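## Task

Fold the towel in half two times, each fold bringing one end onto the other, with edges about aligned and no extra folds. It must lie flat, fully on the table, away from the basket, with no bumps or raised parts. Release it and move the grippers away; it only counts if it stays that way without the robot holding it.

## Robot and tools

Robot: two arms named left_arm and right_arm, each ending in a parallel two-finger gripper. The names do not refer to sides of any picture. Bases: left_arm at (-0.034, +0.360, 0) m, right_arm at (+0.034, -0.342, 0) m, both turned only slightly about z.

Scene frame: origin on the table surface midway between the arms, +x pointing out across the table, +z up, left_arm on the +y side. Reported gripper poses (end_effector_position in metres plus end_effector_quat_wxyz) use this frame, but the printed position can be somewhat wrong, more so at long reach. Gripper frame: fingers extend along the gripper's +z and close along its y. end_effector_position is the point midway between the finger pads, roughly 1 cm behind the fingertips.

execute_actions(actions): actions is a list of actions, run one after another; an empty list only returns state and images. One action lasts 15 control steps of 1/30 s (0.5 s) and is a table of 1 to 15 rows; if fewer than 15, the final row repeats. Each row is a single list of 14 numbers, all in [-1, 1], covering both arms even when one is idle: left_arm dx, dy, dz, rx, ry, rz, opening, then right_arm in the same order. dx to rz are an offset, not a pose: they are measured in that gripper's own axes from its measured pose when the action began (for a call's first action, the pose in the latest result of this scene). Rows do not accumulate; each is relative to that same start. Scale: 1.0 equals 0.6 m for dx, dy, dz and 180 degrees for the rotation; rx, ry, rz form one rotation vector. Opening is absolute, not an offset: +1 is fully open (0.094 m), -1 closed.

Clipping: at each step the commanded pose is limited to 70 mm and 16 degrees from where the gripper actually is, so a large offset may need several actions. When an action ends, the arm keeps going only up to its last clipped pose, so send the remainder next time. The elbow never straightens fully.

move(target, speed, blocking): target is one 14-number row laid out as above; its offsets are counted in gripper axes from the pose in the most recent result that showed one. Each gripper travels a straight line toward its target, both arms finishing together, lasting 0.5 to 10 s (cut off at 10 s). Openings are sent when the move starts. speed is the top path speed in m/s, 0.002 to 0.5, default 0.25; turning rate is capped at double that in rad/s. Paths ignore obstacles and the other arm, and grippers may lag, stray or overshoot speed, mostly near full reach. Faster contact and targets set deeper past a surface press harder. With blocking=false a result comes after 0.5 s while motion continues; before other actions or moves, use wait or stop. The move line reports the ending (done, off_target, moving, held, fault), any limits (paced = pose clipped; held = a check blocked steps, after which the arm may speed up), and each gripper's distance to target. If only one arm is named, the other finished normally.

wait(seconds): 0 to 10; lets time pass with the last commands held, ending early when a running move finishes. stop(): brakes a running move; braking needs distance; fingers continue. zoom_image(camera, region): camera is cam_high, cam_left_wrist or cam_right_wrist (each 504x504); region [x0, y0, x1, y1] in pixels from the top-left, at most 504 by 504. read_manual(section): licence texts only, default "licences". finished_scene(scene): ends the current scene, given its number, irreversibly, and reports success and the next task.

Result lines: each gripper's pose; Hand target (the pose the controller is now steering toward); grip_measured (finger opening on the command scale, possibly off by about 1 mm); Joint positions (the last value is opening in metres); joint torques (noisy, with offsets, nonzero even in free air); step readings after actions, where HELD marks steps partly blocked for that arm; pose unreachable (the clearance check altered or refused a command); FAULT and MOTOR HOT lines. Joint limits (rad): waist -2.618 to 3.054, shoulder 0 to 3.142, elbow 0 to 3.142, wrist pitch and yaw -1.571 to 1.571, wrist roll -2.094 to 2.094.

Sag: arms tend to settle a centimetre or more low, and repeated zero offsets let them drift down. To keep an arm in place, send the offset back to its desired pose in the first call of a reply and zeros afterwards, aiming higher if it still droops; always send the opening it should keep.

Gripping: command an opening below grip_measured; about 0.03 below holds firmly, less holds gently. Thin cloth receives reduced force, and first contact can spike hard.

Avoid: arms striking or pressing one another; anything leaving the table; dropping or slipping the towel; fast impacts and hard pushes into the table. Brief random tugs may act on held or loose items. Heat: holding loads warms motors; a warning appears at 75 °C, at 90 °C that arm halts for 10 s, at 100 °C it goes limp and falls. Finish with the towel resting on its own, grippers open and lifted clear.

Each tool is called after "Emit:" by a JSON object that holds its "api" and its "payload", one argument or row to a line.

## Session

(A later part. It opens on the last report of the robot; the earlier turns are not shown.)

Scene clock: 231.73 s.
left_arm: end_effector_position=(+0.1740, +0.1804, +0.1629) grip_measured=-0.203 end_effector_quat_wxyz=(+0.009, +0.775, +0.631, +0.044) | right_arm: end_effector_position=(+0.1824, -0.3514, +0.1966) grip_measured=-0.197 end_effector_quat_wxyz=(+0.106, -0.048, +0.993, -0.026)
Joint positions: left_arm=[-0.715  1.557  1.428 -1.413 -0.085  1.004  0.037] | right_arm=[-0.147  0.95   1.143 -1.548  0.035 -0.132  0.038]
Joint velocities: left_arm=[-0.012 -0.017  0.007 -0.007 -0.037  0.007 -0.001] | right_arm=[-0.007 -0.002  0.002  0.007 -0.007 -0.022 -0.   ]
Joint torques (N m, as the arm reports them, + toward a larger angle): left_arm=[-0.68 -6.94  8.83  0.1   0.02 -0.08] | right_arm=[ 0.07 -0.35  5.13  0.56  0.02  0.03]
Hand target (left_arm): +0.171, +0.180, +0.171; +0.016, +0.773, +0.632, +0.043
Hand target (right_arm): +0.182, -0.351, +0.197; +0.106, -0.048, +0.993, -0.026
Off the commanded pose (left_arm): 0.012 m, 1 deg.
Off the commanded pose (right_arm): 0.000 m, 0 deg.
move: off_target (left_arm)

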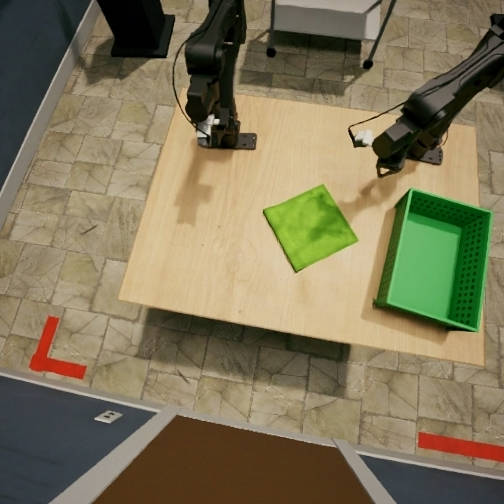

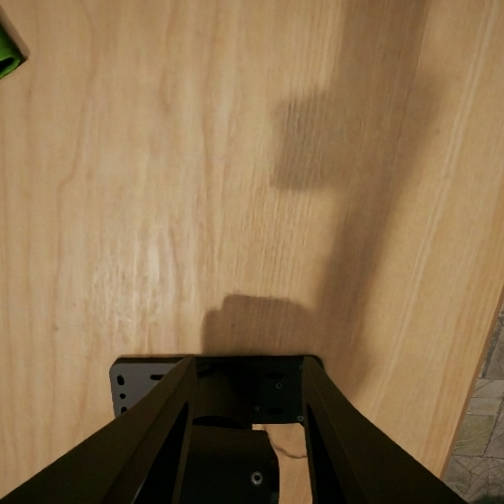

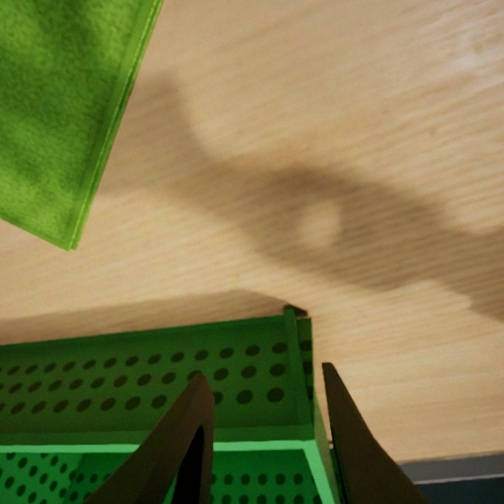

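Emit:
{"api": "move", "payload": {
  "target": [0,-0.1,0,0,0,0,-0.2, -0.367,0.41,0.326,0,0.067,0,-0.2]
}}

Emit:
{"api": "move", "payload": {
  "target": [0,0,0,0,0,0,-0.2, 0,0,0,-0.03,0,-0.19,-0.2]
}}

Scene clock: 240.23 s.
left_arm: end_effector_position=(+0.1224, +0.1894, +0.1574) grip_measured=-0.203 end_effector_quat_wxyz=(+0.011, +0.774, +0.631, +0.045) | right_arm: end_effector_position=(+0.4114, -0.0960, +0.0324) grip_measured=-0.197 end_effector_quat_wxyz=(-0.001, -0.044, +0.999, -0.030)
Joint positions: left_arm=[-0.847  1.398  1.263 -1.415 -0.09   0.871  0.037] | right_arm=[ 0.479  2.359  2.023 -1.267  0.051  0.507  0.038]
Joint velocities: left_arm=[-0.022 -0.022 -0.007  0.007  0.022  0.051  0.001] | right_arm=[ 0.002  0.002 -0.012 -0.051  0.022  0.095  0.   ]
Joint torques (N m, as the arm reports them, + toward a larger angle): left_arm=[-0.86 -6.04  5.75  0.19 -0.02 -0.11] | right_arm=[  0.6  -10.37   7.44   0.03   0.01   0.07]
Hand target (left_arm): +0.116, +0.193, +0.159; +0.010, +0.775, +0.631, +0.044
Hand target (right_arm): +0.412, -0.090, +0.034; -0.000, -0.045, +0.999, -0.026
Off the commanded pose (left_arm): 0.008 m, 0 deg.
Off the commanded pose (right_arm): 0.007 m, 0 deg.
move: done

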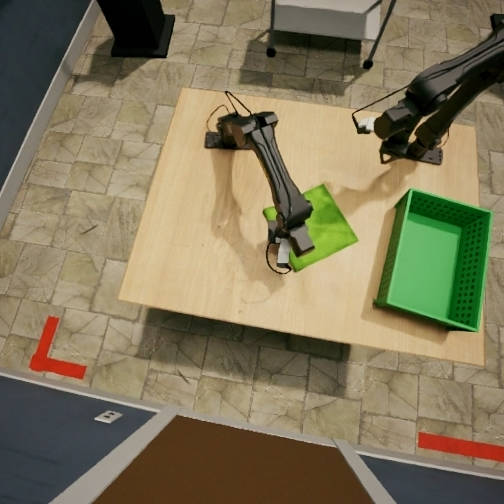

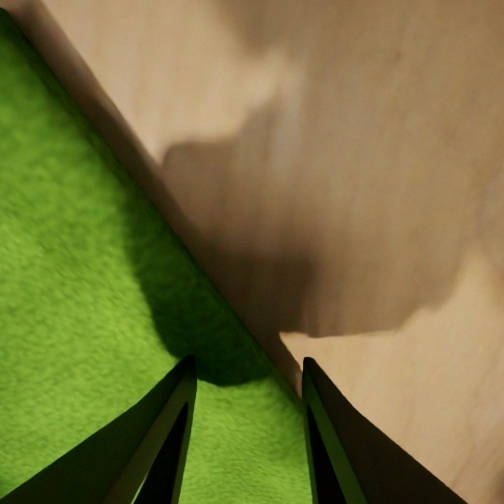

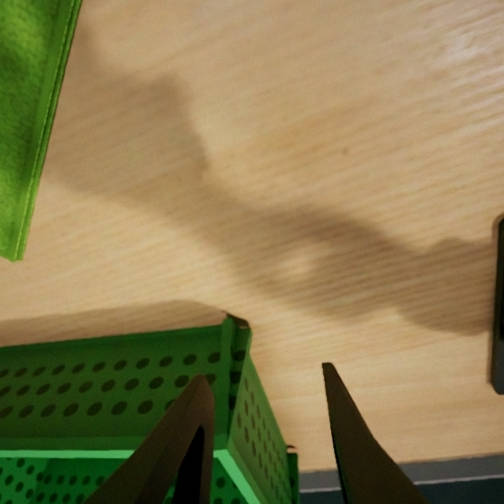

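Scene clock: 242.03 s.
left_arm: end_effector_position=(+0.1226, +0.1896, +0.1574) grip_measured=-0.203 end_effector_quat_wxyz=(+0.011, +0.774, +0.631, +0.046) | right_arm: end_effector_position=(+0.4134, -0.0910, +0.0321) grip_measured=-0.197 end_effector_quat_wxyz=(-0.010, -0.338, +0.941, +0.011)
Joint positions: left_arm=[-0.847  1.398  1.263 -1.415 -0.092  0.871  0.037] | right_arm=[ 0.455  2.359  2.023 -1.25  -0.026 -0.118  0.038]
Joint velocities: left_arm=[-0.027  0.002 -0.022 -0.037  0.007  0.037 -0.002] | right_arm=[-0.012 -0.002 -0.017 -0.037  0.007 -0.051  0.   ]
Joint torques (N m, as the arm reports them, + toward a larger angle): left_arm=[-0.1  -4.21  7.09  0.25 -0.03 -0.03] | right_arm=[ -0.77 -12.53   2.86   0.28  -0.1   -0.06]
Hand target (left_arm): +0.122, +0.189, +0.157; +0.011, +0.774, +0.631, +0.045
Hand target (right_arm): +0.412, -0.096, +0.032; -0.012, -0.336, +0.942, +0.017
Off the commanded pose (left_arm): 0.000 m, 0 deg.
Off the commanded pose (right_arm): 0.005 m, 1 deg.
move: done

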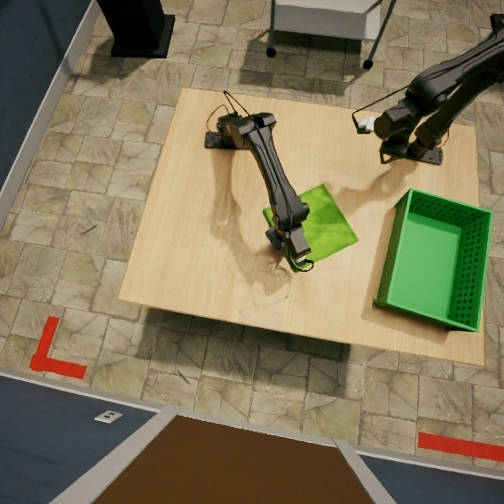

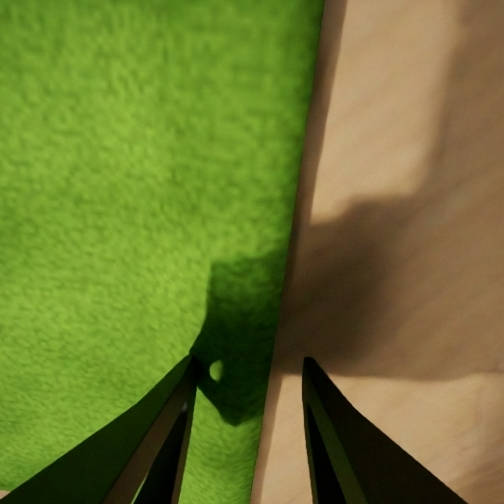

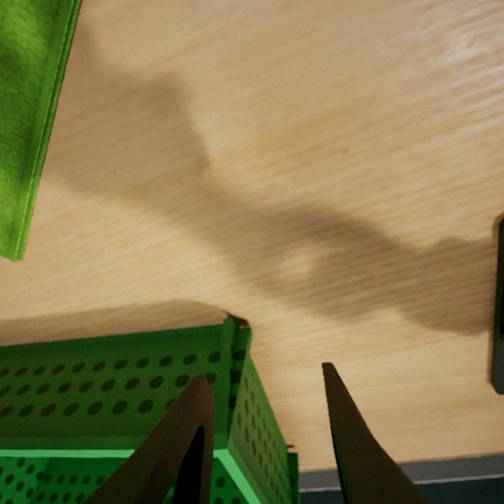

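Emit:
{"api": "move", "payload": {
  "target": [0,0,0,0,0,0,-0.2, -0.01,0.01,0.05,0,0,0,-0.2],
  "speed": 0.05
}}

Emit:
{"api": "move", "payload": {
  "target": [0,0,0,0,0,0,-0.2, 0,0,0.015,0,0,0,-1]
}}

Emit:
{"api": "move", "payload": {
  "target": [0,0,0,0,0,0,-0.2, -0.01,0.08,-0.16,0,0,0,-1],
  "speed": 0.1
}}

Emit:
{"api": "move", "payload": {
  "target": [0,0,0,0,0,0,-0.2, -0.015,0.17,-0.02,0,0,0,-1],
  "speed": 0.1
}}

Emit:
{"api": "move", "payload": {
  "target": [0,0,0,0,0,0,-0.2, -0.01,0.1,0.1,0,0,0,-1],
  "speed": 0.1
}}

Scene clock: 252.30 s.
left_arm: end_effector_position=(+0.1227, +0.1897, +0.1574) grip_measured=-0.203 end_effector_quat_wxyz=(+0.011, +0.774, +0.631, +0.046) | right_arm: end_effector_position=(+0.4193, -0.0871, +0.0193) grip_measured=-0.197 end_effector_quat_wxyz=(+0.000, -0.334, +0.943, +0.014)
Joint positions: left_arm=[-0.847  1.398  1.263 -1.415 -0.093  0.871  0.037] | right_arm=[ 0.455  2.374  1.997 -1.187 -0.027 -0.109  0.038]
Joint velocities: left_arm=[-0.012 -0.022 -0.017  0.051  0.037  0.007  0.001] | right_arm=[ 0.002 -0.002  0.002  0.007 -0.037  0.037 -0.001]
Joint torques (N m, as the arm reports them, + toward a larger angle): left_arm=[-0.07 -4.26  7.11  0.28 -0.06 -0.01] | right_arm=[ 1.05 -9.78  3.76  0.44 -0.03  0.06]
Hand target (left_arm): +0.123, +0.190, +0.157; +0.011, +0.774, +0.631, +0.046
Hand target (right_arm): +0.413, -0.083, +0.003; -0.011, -0.338, +0.941, +0.011
Off the commanded pose (left_arm): 0.000 m, 0 deg.
Off the commanded pose (right_arm): 0.019 m, 1 deg.
move: off_target (right_arm)

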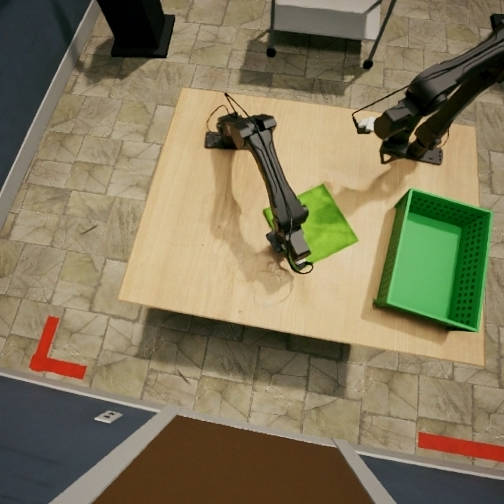

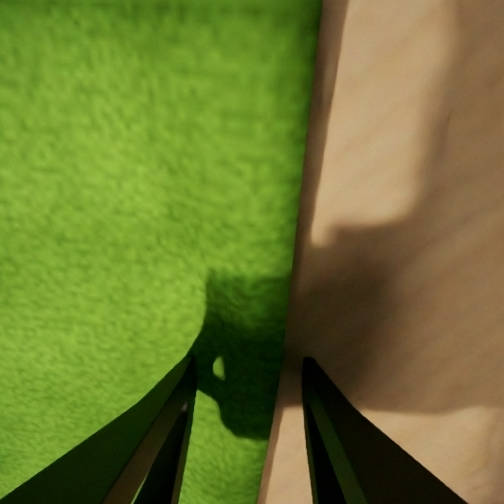

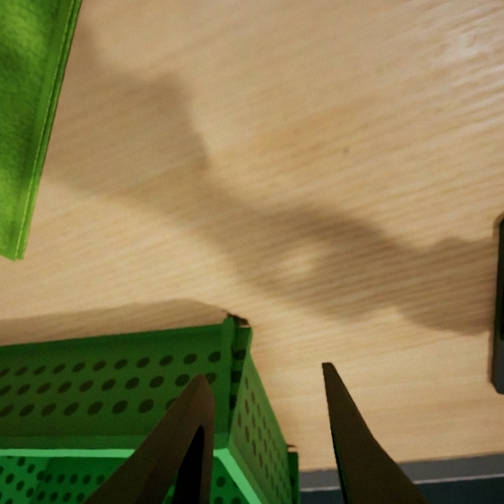

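Scene clock: 253.00 s.
left_arm: end_effector_position=(+0.1229, +0.1898, +0.1574) grip_measured=-0.203 end_effector_quat_wxyz=(+0.011, +0.774, +0.631, +0.047) | right_arm: end_effector_position=(+0.4203, -0.0866, +0.0219) grip_measured=-0.965 end_effector_quat_wxyz=(+0.004, -0.333, +0.943, +0.016)
Joint positions: left_arm=[-0.847  1.398  1.263 -1.415 -0.094  0.871  0.037] | right_arm=[ 0.454  2.368  1.997 -1.185 -0.028 -0.109  0.002]
Joint velocities: left_arm=[ 0.017 -0.012 -0.002 -0.007 -0.037  0.007 -0.   ] | right_arm=[ 0.022 -0.002 -0.002  0.051  0.037  0.007 -0.   ]
Joint torques (N m, as the arm reports them, + toward a larger angle): left_arm=[-0.11 -4.22  7.09  0.27  0.    0.  ] | right_arm=[  0.08 -10.53   3.6    0.46   0.02   0.04]
Hand target (left_arm): +0.123, +0.190, +0.157; +0.011, +0.774, +0.631, +0.046
Hand target (right_arm): +0.419, -0.087, +0.010; +0.000, -0.333, +0.943, +0.014
Off the commanded pose (left_arm): 0.000 m, 0 deg.
Off the commanded pose (right_arm): 0.012 m, 0 deg.
move: off_target (right_arm)

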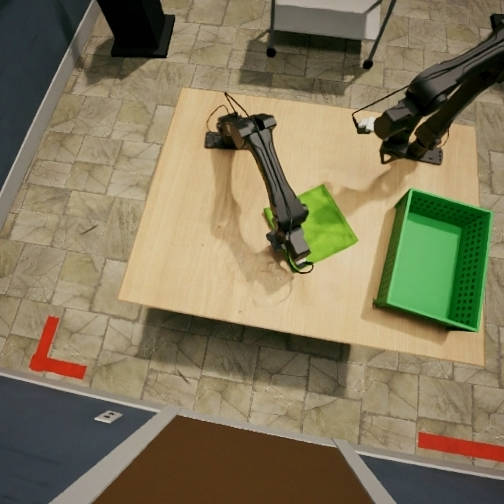

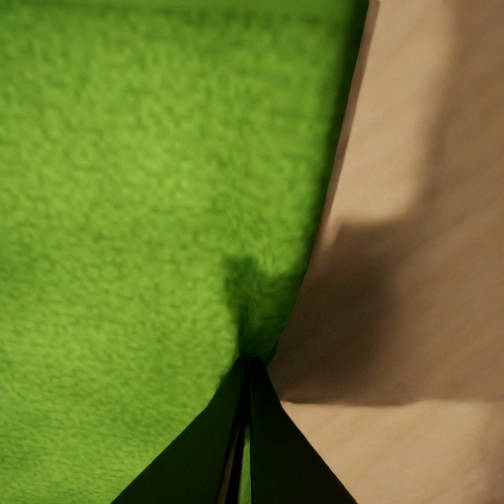

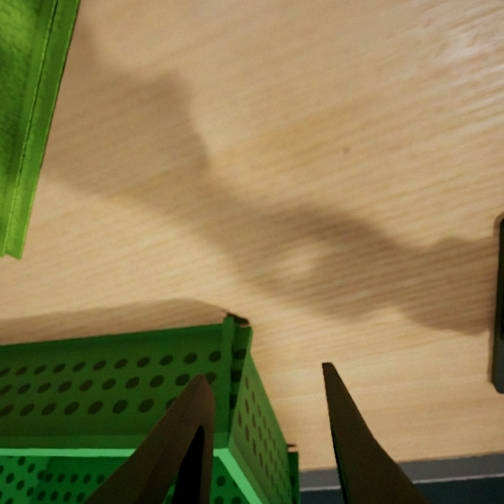

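Scene clock: 254.57 s.
left_arm: end_effector_position=(+0.1231, +0.1899, +0.1574) grip_measured=-0.203 end_effector_quat_wxyz=(+0.011, +0.774, +0.631, +0.047) | right_arm: end_effector_position=(+0.3967, -0.0515, +0.1205) grip_measured=-0.965 end_effector_quat_wxyz=(+0.018, -0.332, +0.943, +0.021)
Joint positions: left_arm=[-0.847  1.398  1.263 -1.415 -0.095  0.871  0.037] | right_arm=[ 0.545  2.368  2.391 -1.546 -0.028 -0.015  0.002]
Joint velocities: left_arm=[-0.027  0.012 -0.027 -0.037  0.081  0.007 -0.   ] | right_arm=[ 0.002 -0.007 -0.012 -0.037  0.007 -0.037 -0.003]
Joint torques (N m, as the arm reports them, + toward a larger angle): left_arm=[ 0.   -4.26  7.16  0.26 -0.01 -0.01] | right_arm=[  0.49 -10.1    7.01   0.16   0.01   0.1 ]
Hand target (left_arm): +0.123, +0.190, +0.157; +0.011, +0.774, +0.631, +0.047
Hand target (right_arm): +0.395, -0.048, +0.119; +0.015, -0.333, +0.943, +0.020
Off the commanded pose (left_arm): 0.000 m, 0 deg.
Off the commanded pose (right_arm): 0.004 m, 2 deg.
joint sent to its limit (right arm) — the command would take joint 4 (wrist pitch) past its lower limit, so that joint was sent only as far as its limit.
move: done

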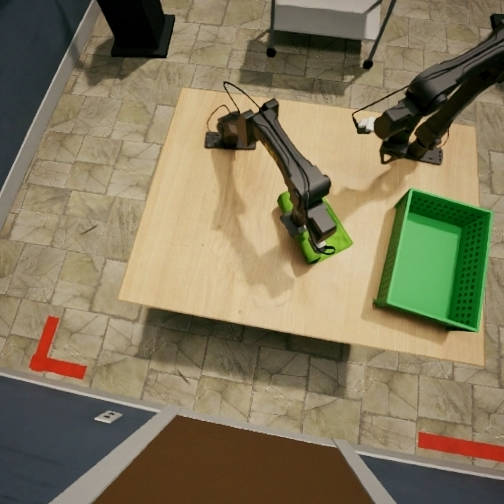

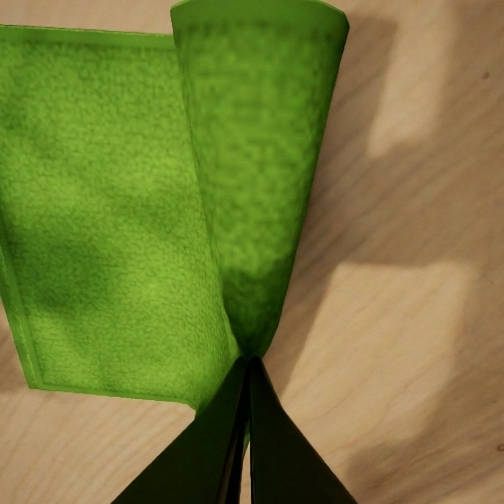

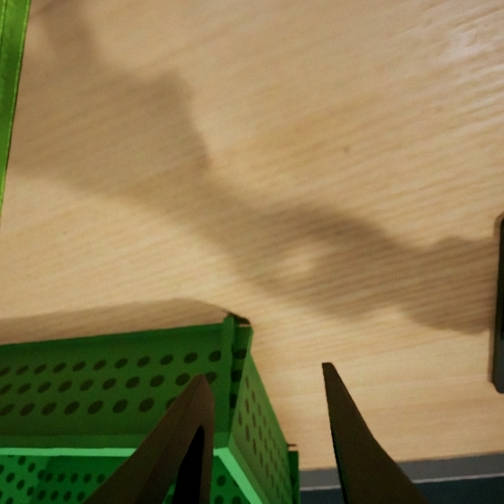

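Scene clock: 256.03 s.
left_arm: end_effector_position=(+0.1232, +0.1901, +0.1575) grip_measured=-0.203 end_effector_quat_wxyz=(+0.011, +0.774, +0.631, +0.048) | right_arm: end_effector_position=(+0.3366, +0.0302, +0.1353) grip_measured=-0.965 end_effector_quat_wxyz=(+0.042, -0.334, +0.941, +0.041)
Joint positions: left_arm=[-0.847  1.398  1.263 -1.415 -0.096  0.871  0.037] | right_arm=[ 0.759  2.388  2.482 -1.55  -0.028  0.195  0.002]
Joint velocities: left_arm=[-0.002  0.007 -0.002 -0.007  0.066 -0.007 -0.001] | right_arm=[-0.007 -0.007 -0.007 -0.037  0.051  0.022  0.001]
Joint torques (N m, as the arm reports them, + toward a larger angle): left_arm=[ 0.04 -4.08  7.17  0.27 -0.02  0.01] | right_arm=[  0.23 -10.06   7.44   0.3    0.05   0.06]
Hand target (left_arm): +0.123, +0.190, +0.157; +0.011, +0.774, +0.631, +0.047
Hand target (right_arm): +0.338, +0.033, +0.136; +0.046, -0.331, +0.942, +0.040
Off the commanded pose (left_arm): 0.000 m, 0 deg.
Off the commanded pose (right_arm): 0.004 m, 4 deg.
joint sent to its limit (right arm) — the command would take joint 4 (wrist pitch) past its lower limit, so that joint was sent only as far as its limit.
move: off_target (right_arm)

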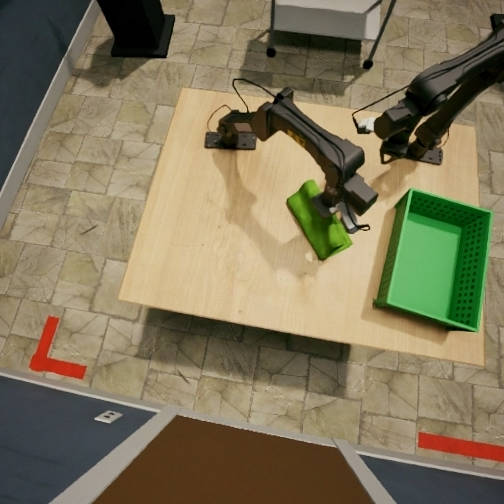

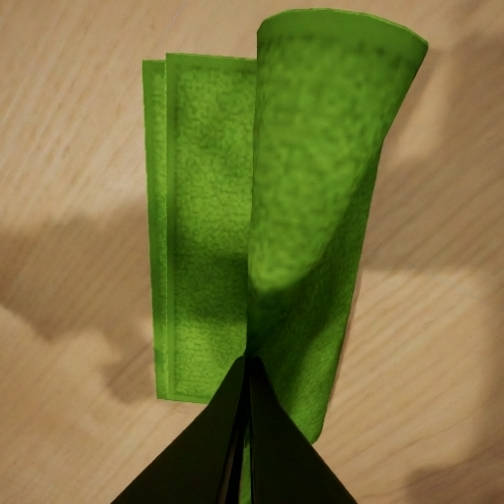

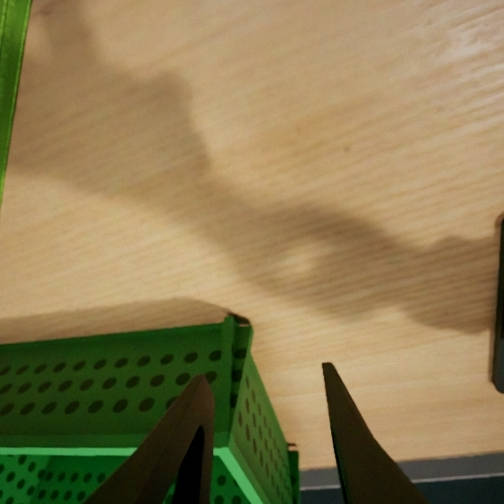

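Scene clock: 257.27 s.
left_arm: end_effector_position=(+0.1234, +0.1902, +0.1575) grip_measured=-0.203 end_effector_quat_wxyz=(+0.011, +0.774, +0.631, +0.049) | right_arm: end_effector_position=(+0.3057, +0.0843, +0.0861) grip_measured=-0.965 end_effector_quat_wxyz=(+0.041, -0.334, +0.940, +0.048)
Joint positions: left_arm=[-0.847  1.398  1.263 -1.415 -0.098  0.871  0.037] | right_arm=[ 0.875  2.475  2.438 -1.41  -0.027  0.31   0.002]
Joint velocities: left_arm=[ 0.002  0.007 -0.002 -0.007  0.022  0.007  0.001] | right_arm=[-0.002  0.007 -0.037 -0.037 -0.022  0.007 -0.   ]
Joint torques (N m, as the arm reports them, + toward a larger angle): left_arm=[-0.01 -4.26  7.16  0.31 -0.03 -0.03] | right_arm=[  0.51 -11.16   5.23   0.47   0.08   0.09]
Hand target (left_arm): +0.123, +0.190, +0.157; +0.011, +0.774, +0.631, +0.048
Hand target (right_arm): +0.306, +0.086, +0.079; +0.041, -0.334, +0.941, +0.042
Off the commanded pose (left_arm): 0.000 m, 0 deg.
Off the commanded pose (right_arm): 0.007 m, 1 deg.
move: done

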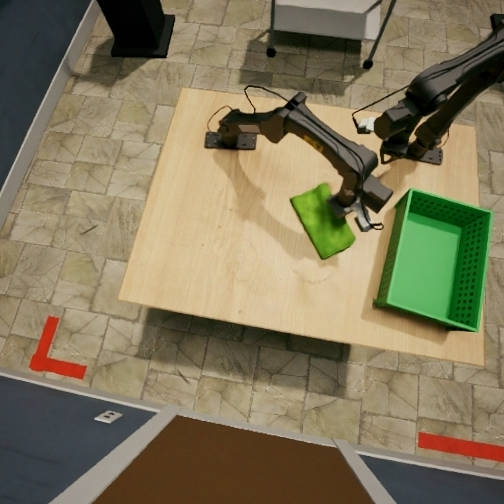

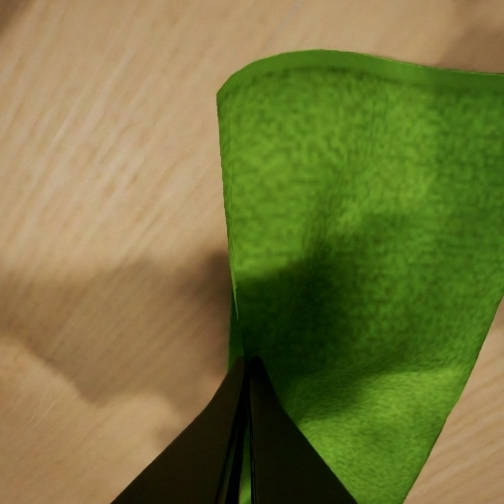

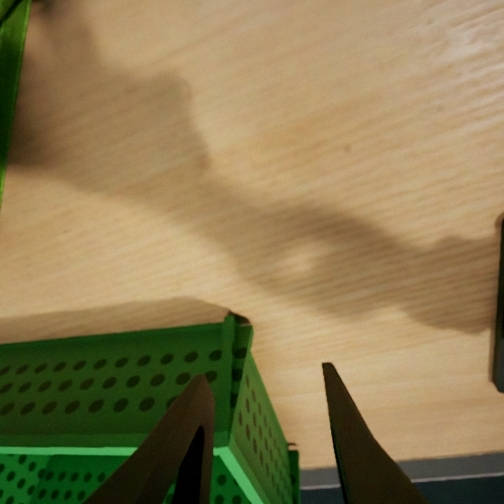

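Slightly past; lower with a small pull-back.

Emit:
{"api": "move", "payload": {
  "target": [0,0,0,0,0,0,-0.2, 0.01,-0.03,0.08,0,0,0,-1],
  "speed": 0.07
}}

Emit:
{"api": "move", "payload": {
  "target": [0,0,0,0,0,0,-0.2, 0,0,0,0,0,0,-0.2]
}}

Emit:
{"api": "move", "payload": {
  "target": [0,0,0,0,0,0,-0.2, 0.35,-0.3,-0.3,0,0,0,-0.2]
}}

Emit:
{"api": "zoom_image", "payload": {
  "camera": "cam_high",
  "region": [220, 150, 400, 300]
}}

Scene clock: 264.17 s.
left_arm: end_effector_position=(+0.1235, +0.1903, +0.1575) grip_measured=-0.203 end_effector_quat_wxyz=(+0.011, +0.774, +0.631, +0.049) | right_arm: end_effector_position=(+0.3080, +0.0783, +0.0381) grip_measured=-0.965 end_effector_quat_wxyz=(+0.037, -0.339, +0.939, +0.051)
Joint positions: left_arm=[-0.847  1.398  1.263 -1.415 -0.099  0.871  0.037] | right_arm=[ 0.861  2.428  2.162 -1.185 -0.039  0.287  0.002]
Joint velocities: left_arm=[ 0.002 -0.002  0.012  0.007 -0.022  0.037  0.001] | right_arm=[-0.007 -0.007 -0.022  0.022 -0.066 -0.022  0.001]
Joint torques (N m, as the arm reports them, + toward a larger angle): left_arm=[-0.06 -4.16  7.13  0.28 -0.01 -0.01] | right_arm=[ -0.99 -12.73   3.44   0.51   0.06  -0.04]
Hand target (left_arm): +0.123, +0.190, +0.157; +0.011, +0.774, +0.631, +0.049
Hand target (right_arm): +0.314, +0.072, +0.037; +0.040, -0.334, +0.940, +0.047
Off the commanded pose (left_arm): 0.000 m, 0 deg.
Off the commanded pose (right_arm): 0.009 m, 1 deg.
move: done

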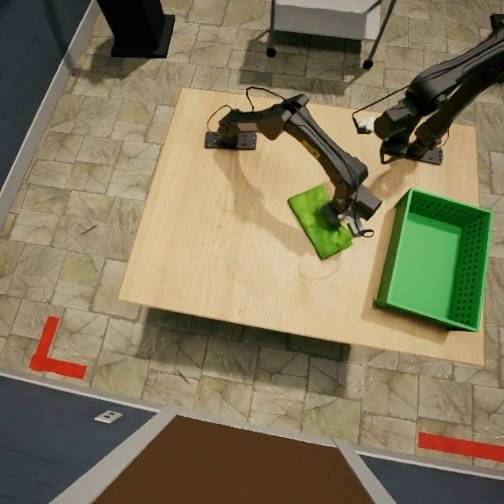

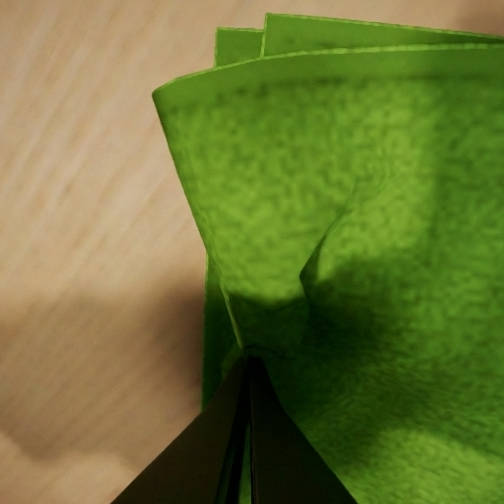

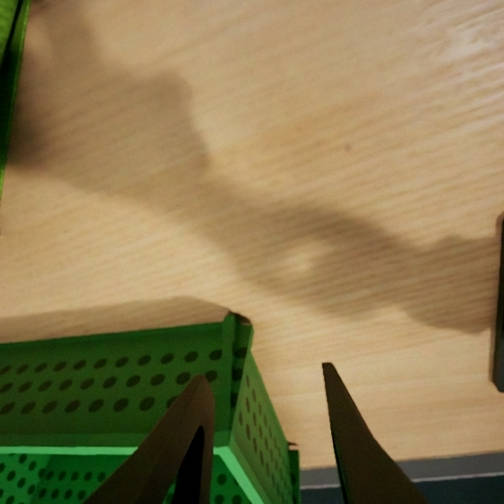

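Scene clock: 264.67 s.
left_arm: end_effector_position=(+0.1237, +0.1904, +0.1575) grip_measured=-0.203 end_effector_quat_wxyz=(+0.011, +0.774, +0.631, +0.050) | right_arm: end_effector_position=(+0.3078, +0.0785, +0.0381) grip_measured=-0.203 end_effector_quat_wxyz=(+0.036, -0.339, +0.939, +0.052)
Joint positions: left_arm=[-0.847  1.398  1.263 -1.415 -0.1    0.871  0.037] | right_arm=[ 0.861  2.428  2.162 -1.185 -0.041  0.287  0.037]
Joint velocities: left_arm=[-0.002 -0.022  0.002  0.022  0.051 -0.051 -0.   ] | right_arm=[-0.022 -0.002  0.002 -0.022  0.037 -0.007  0.001]
Joint torques (N m, as the arm reports them, + toward a larger angle): left_arm=[-0.03 -4.28  7.17  0.29 -0.02  0.  ] | right_arm=[ -0.08 -11.75   5.57   0.39   0.01   0.03]
Hand target (left_arm): +0.124, +0.190, +0.158; +0.011, +0.774, +0.631, +0.049
Hand target (right_arm): +0.308, +0.078, +0.038; +0.036, -0.339, +0.939, +0.051
Off the commanded pose (left_arm): 0.000 m, 0 deg.
Off the commanded pose (right_arm): 0.000 m, 0 deg.
move: done

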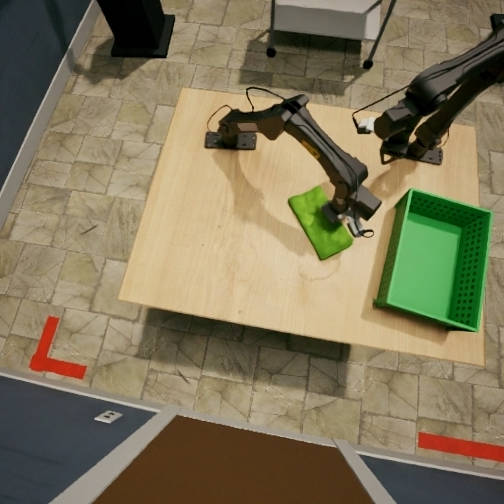

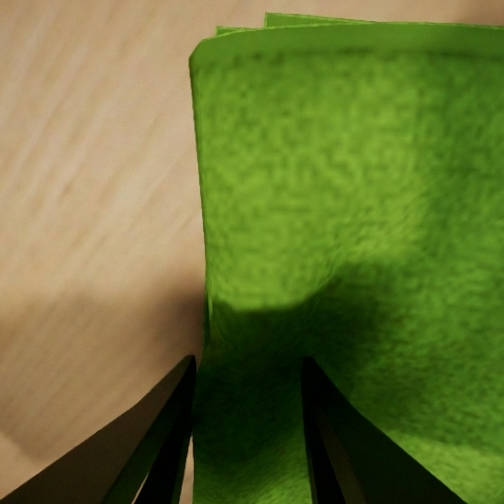

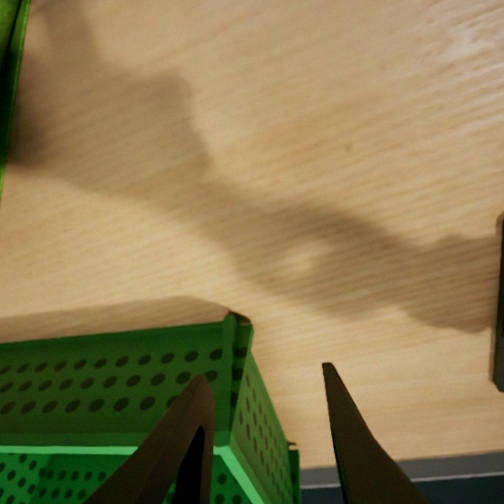

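Scene clock: 266.63 s.
left_arm: end_effector_position=(+0.1239, +0.1906, +0.1575) grip_measured=-0.203 end_effector_quat_wxyz=(+0.011, +0.774, +0.631, +0.050) | right_arm: end_effector_position=(+0.2647, -0.2107, +0.1838) grip_measured=-0.203 end_effector_quat_wxyz=(+0.043, -0.339, +0.939, +0.042)
Joint positions: left_arm=[-0.847  1.398  1.263 -1.415 -0.101  0.871  0.037] | right_arm=[ 0.347  1.472  1.429 -1.433 -0.073 -0.225  0.037]
Joint velocities: left_arm=[ 0.007 -0.007  0.007 -0.066 -0.022  0.037  0.   ] | right_arm=[-0.022  0.002 -0.012 -0.007 -0.022 -0.037 -0.   ]
Joint torques (N m, as the arm reports them, + toward a larger angle): left_arm=[-0.03 -4.21  7.15  0.29 -0.04 -0.02] | right_arm=[-0.51 -5.77  4.46  0.24 -0.14 -0.04]
Hand target (left_arm): +0.124, +0.190, +0.158; +0.011, +0.774, +0.631, +0.050
Hand target (right_arm): +0.259, -0.213, +0.184; +0.038, -0.339, +0.939, +0.047
Off the commanded pose (left_arm): 0.000 m, 0 deg.
Off the commanded pose (right_arm): 0.010 m, 1 deg.
move: done

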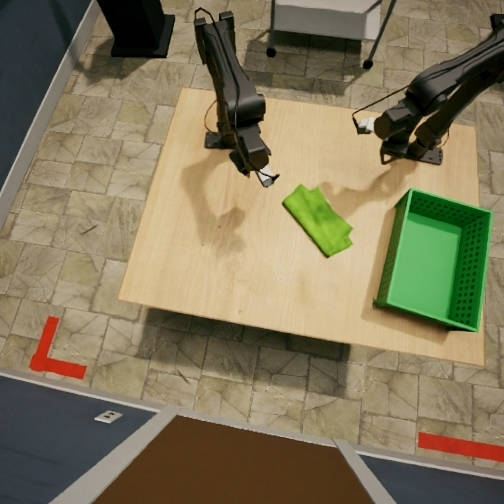

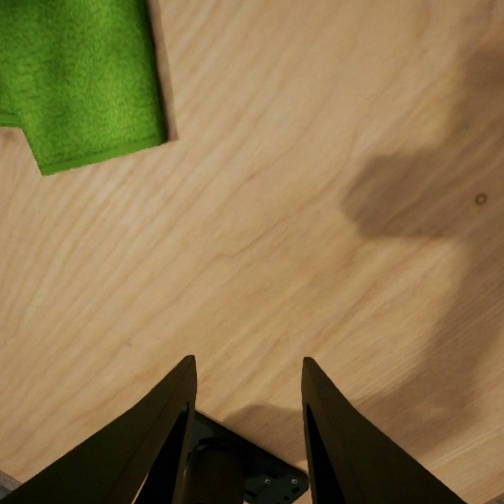

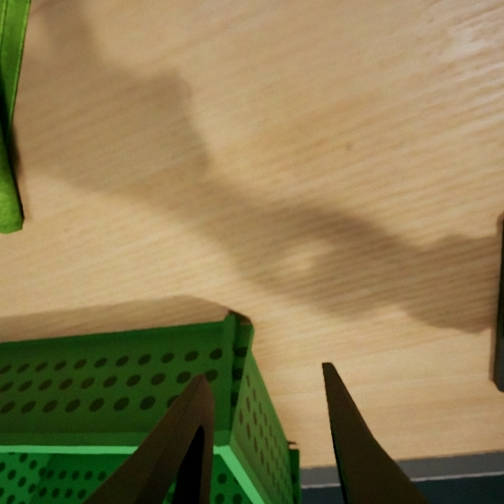

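Region (220, 150, 400, 300) of cam_high's 504x504 image, scaled by 2.800, with more detail than that image has.

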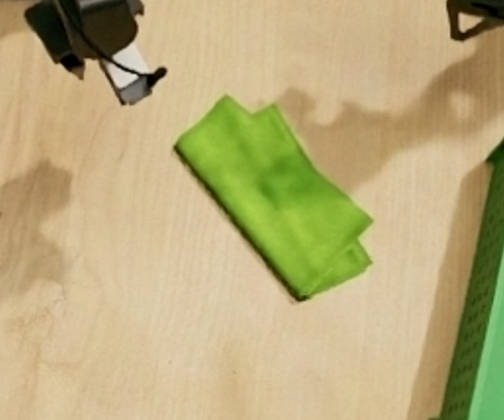

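Emit:
{"api": "move", "payload": {
  "target": [0,0,0,0,0,0,-0.2, -0.345,0.31,0.27,0.04,0,-0.07,-0.2]
}}

Scene clock: 283.53 s.
left_arm: end_effector_position=(+0.1240, +0.1907, +0.1576) grip_measured=-0.203 end_effector_quat_wxyz=(+0.011, +0.774, +0.631, +0.051) | right_arm: end_effector_position=(+0.3069, +0.0791, +0.0537) grip_measured=-0.203 end_effector_quat_wxyz=(+0.064, -0.438, +0.897, -0.013)
Joint positions: left_arm=[-0.847  1.398  1.263 -1.415 -0.102  0.871  0.037] | right_arm=[ 0.909  2.468  2.295 -1.304  0.09   0.112  0.037]
Joint velocities: left_arm=[ 0.007  0.007  0.012  0.037 -0.066  0.037 -0.   ] | right_arm=[-0.012 -0.007 -0.017 -0.037 -0.022 -0.037  0.001]
Joint torques (N m, as the arm reports them, + toward a larger angle): left_arm=[-0.02 -4.13  7.14  0.28 -0.04  0.  ] | right_arm=[  0.08 -10.87   7.67   0.25   0.16   0.08]
Hand target (left_arm): +0.124, +0.191, +0.158; +0.011, +0.774, +0.631, +0.050
Hand target (right_arm): +0.309, +0.081, +0.054; +0.068, -0.436, +0.897, -0.017
Off the commanded pose (left_arm): 0.000 m, 0 deg.
Off the commanded pose (right_arm): 0.006 m, 1 deg.
move: done

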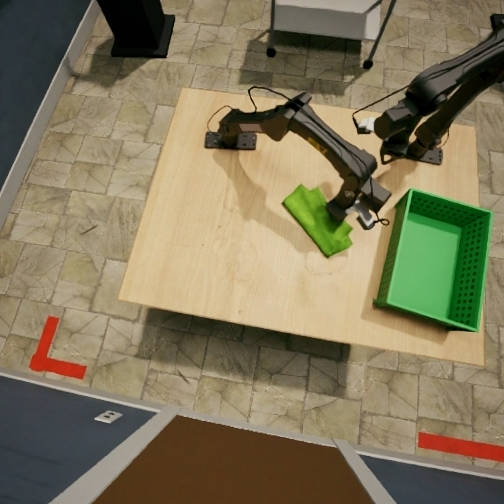

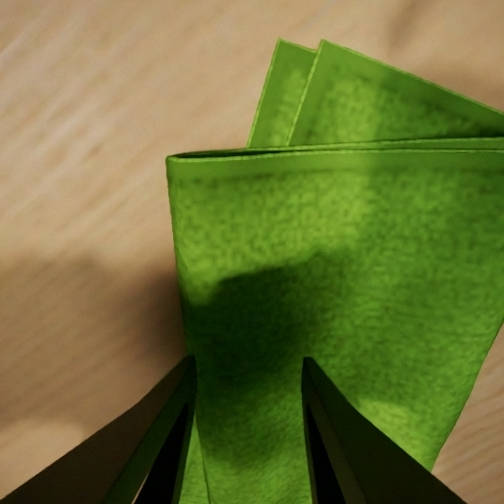

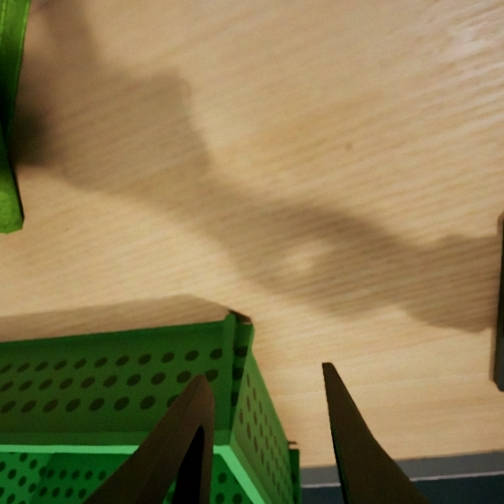

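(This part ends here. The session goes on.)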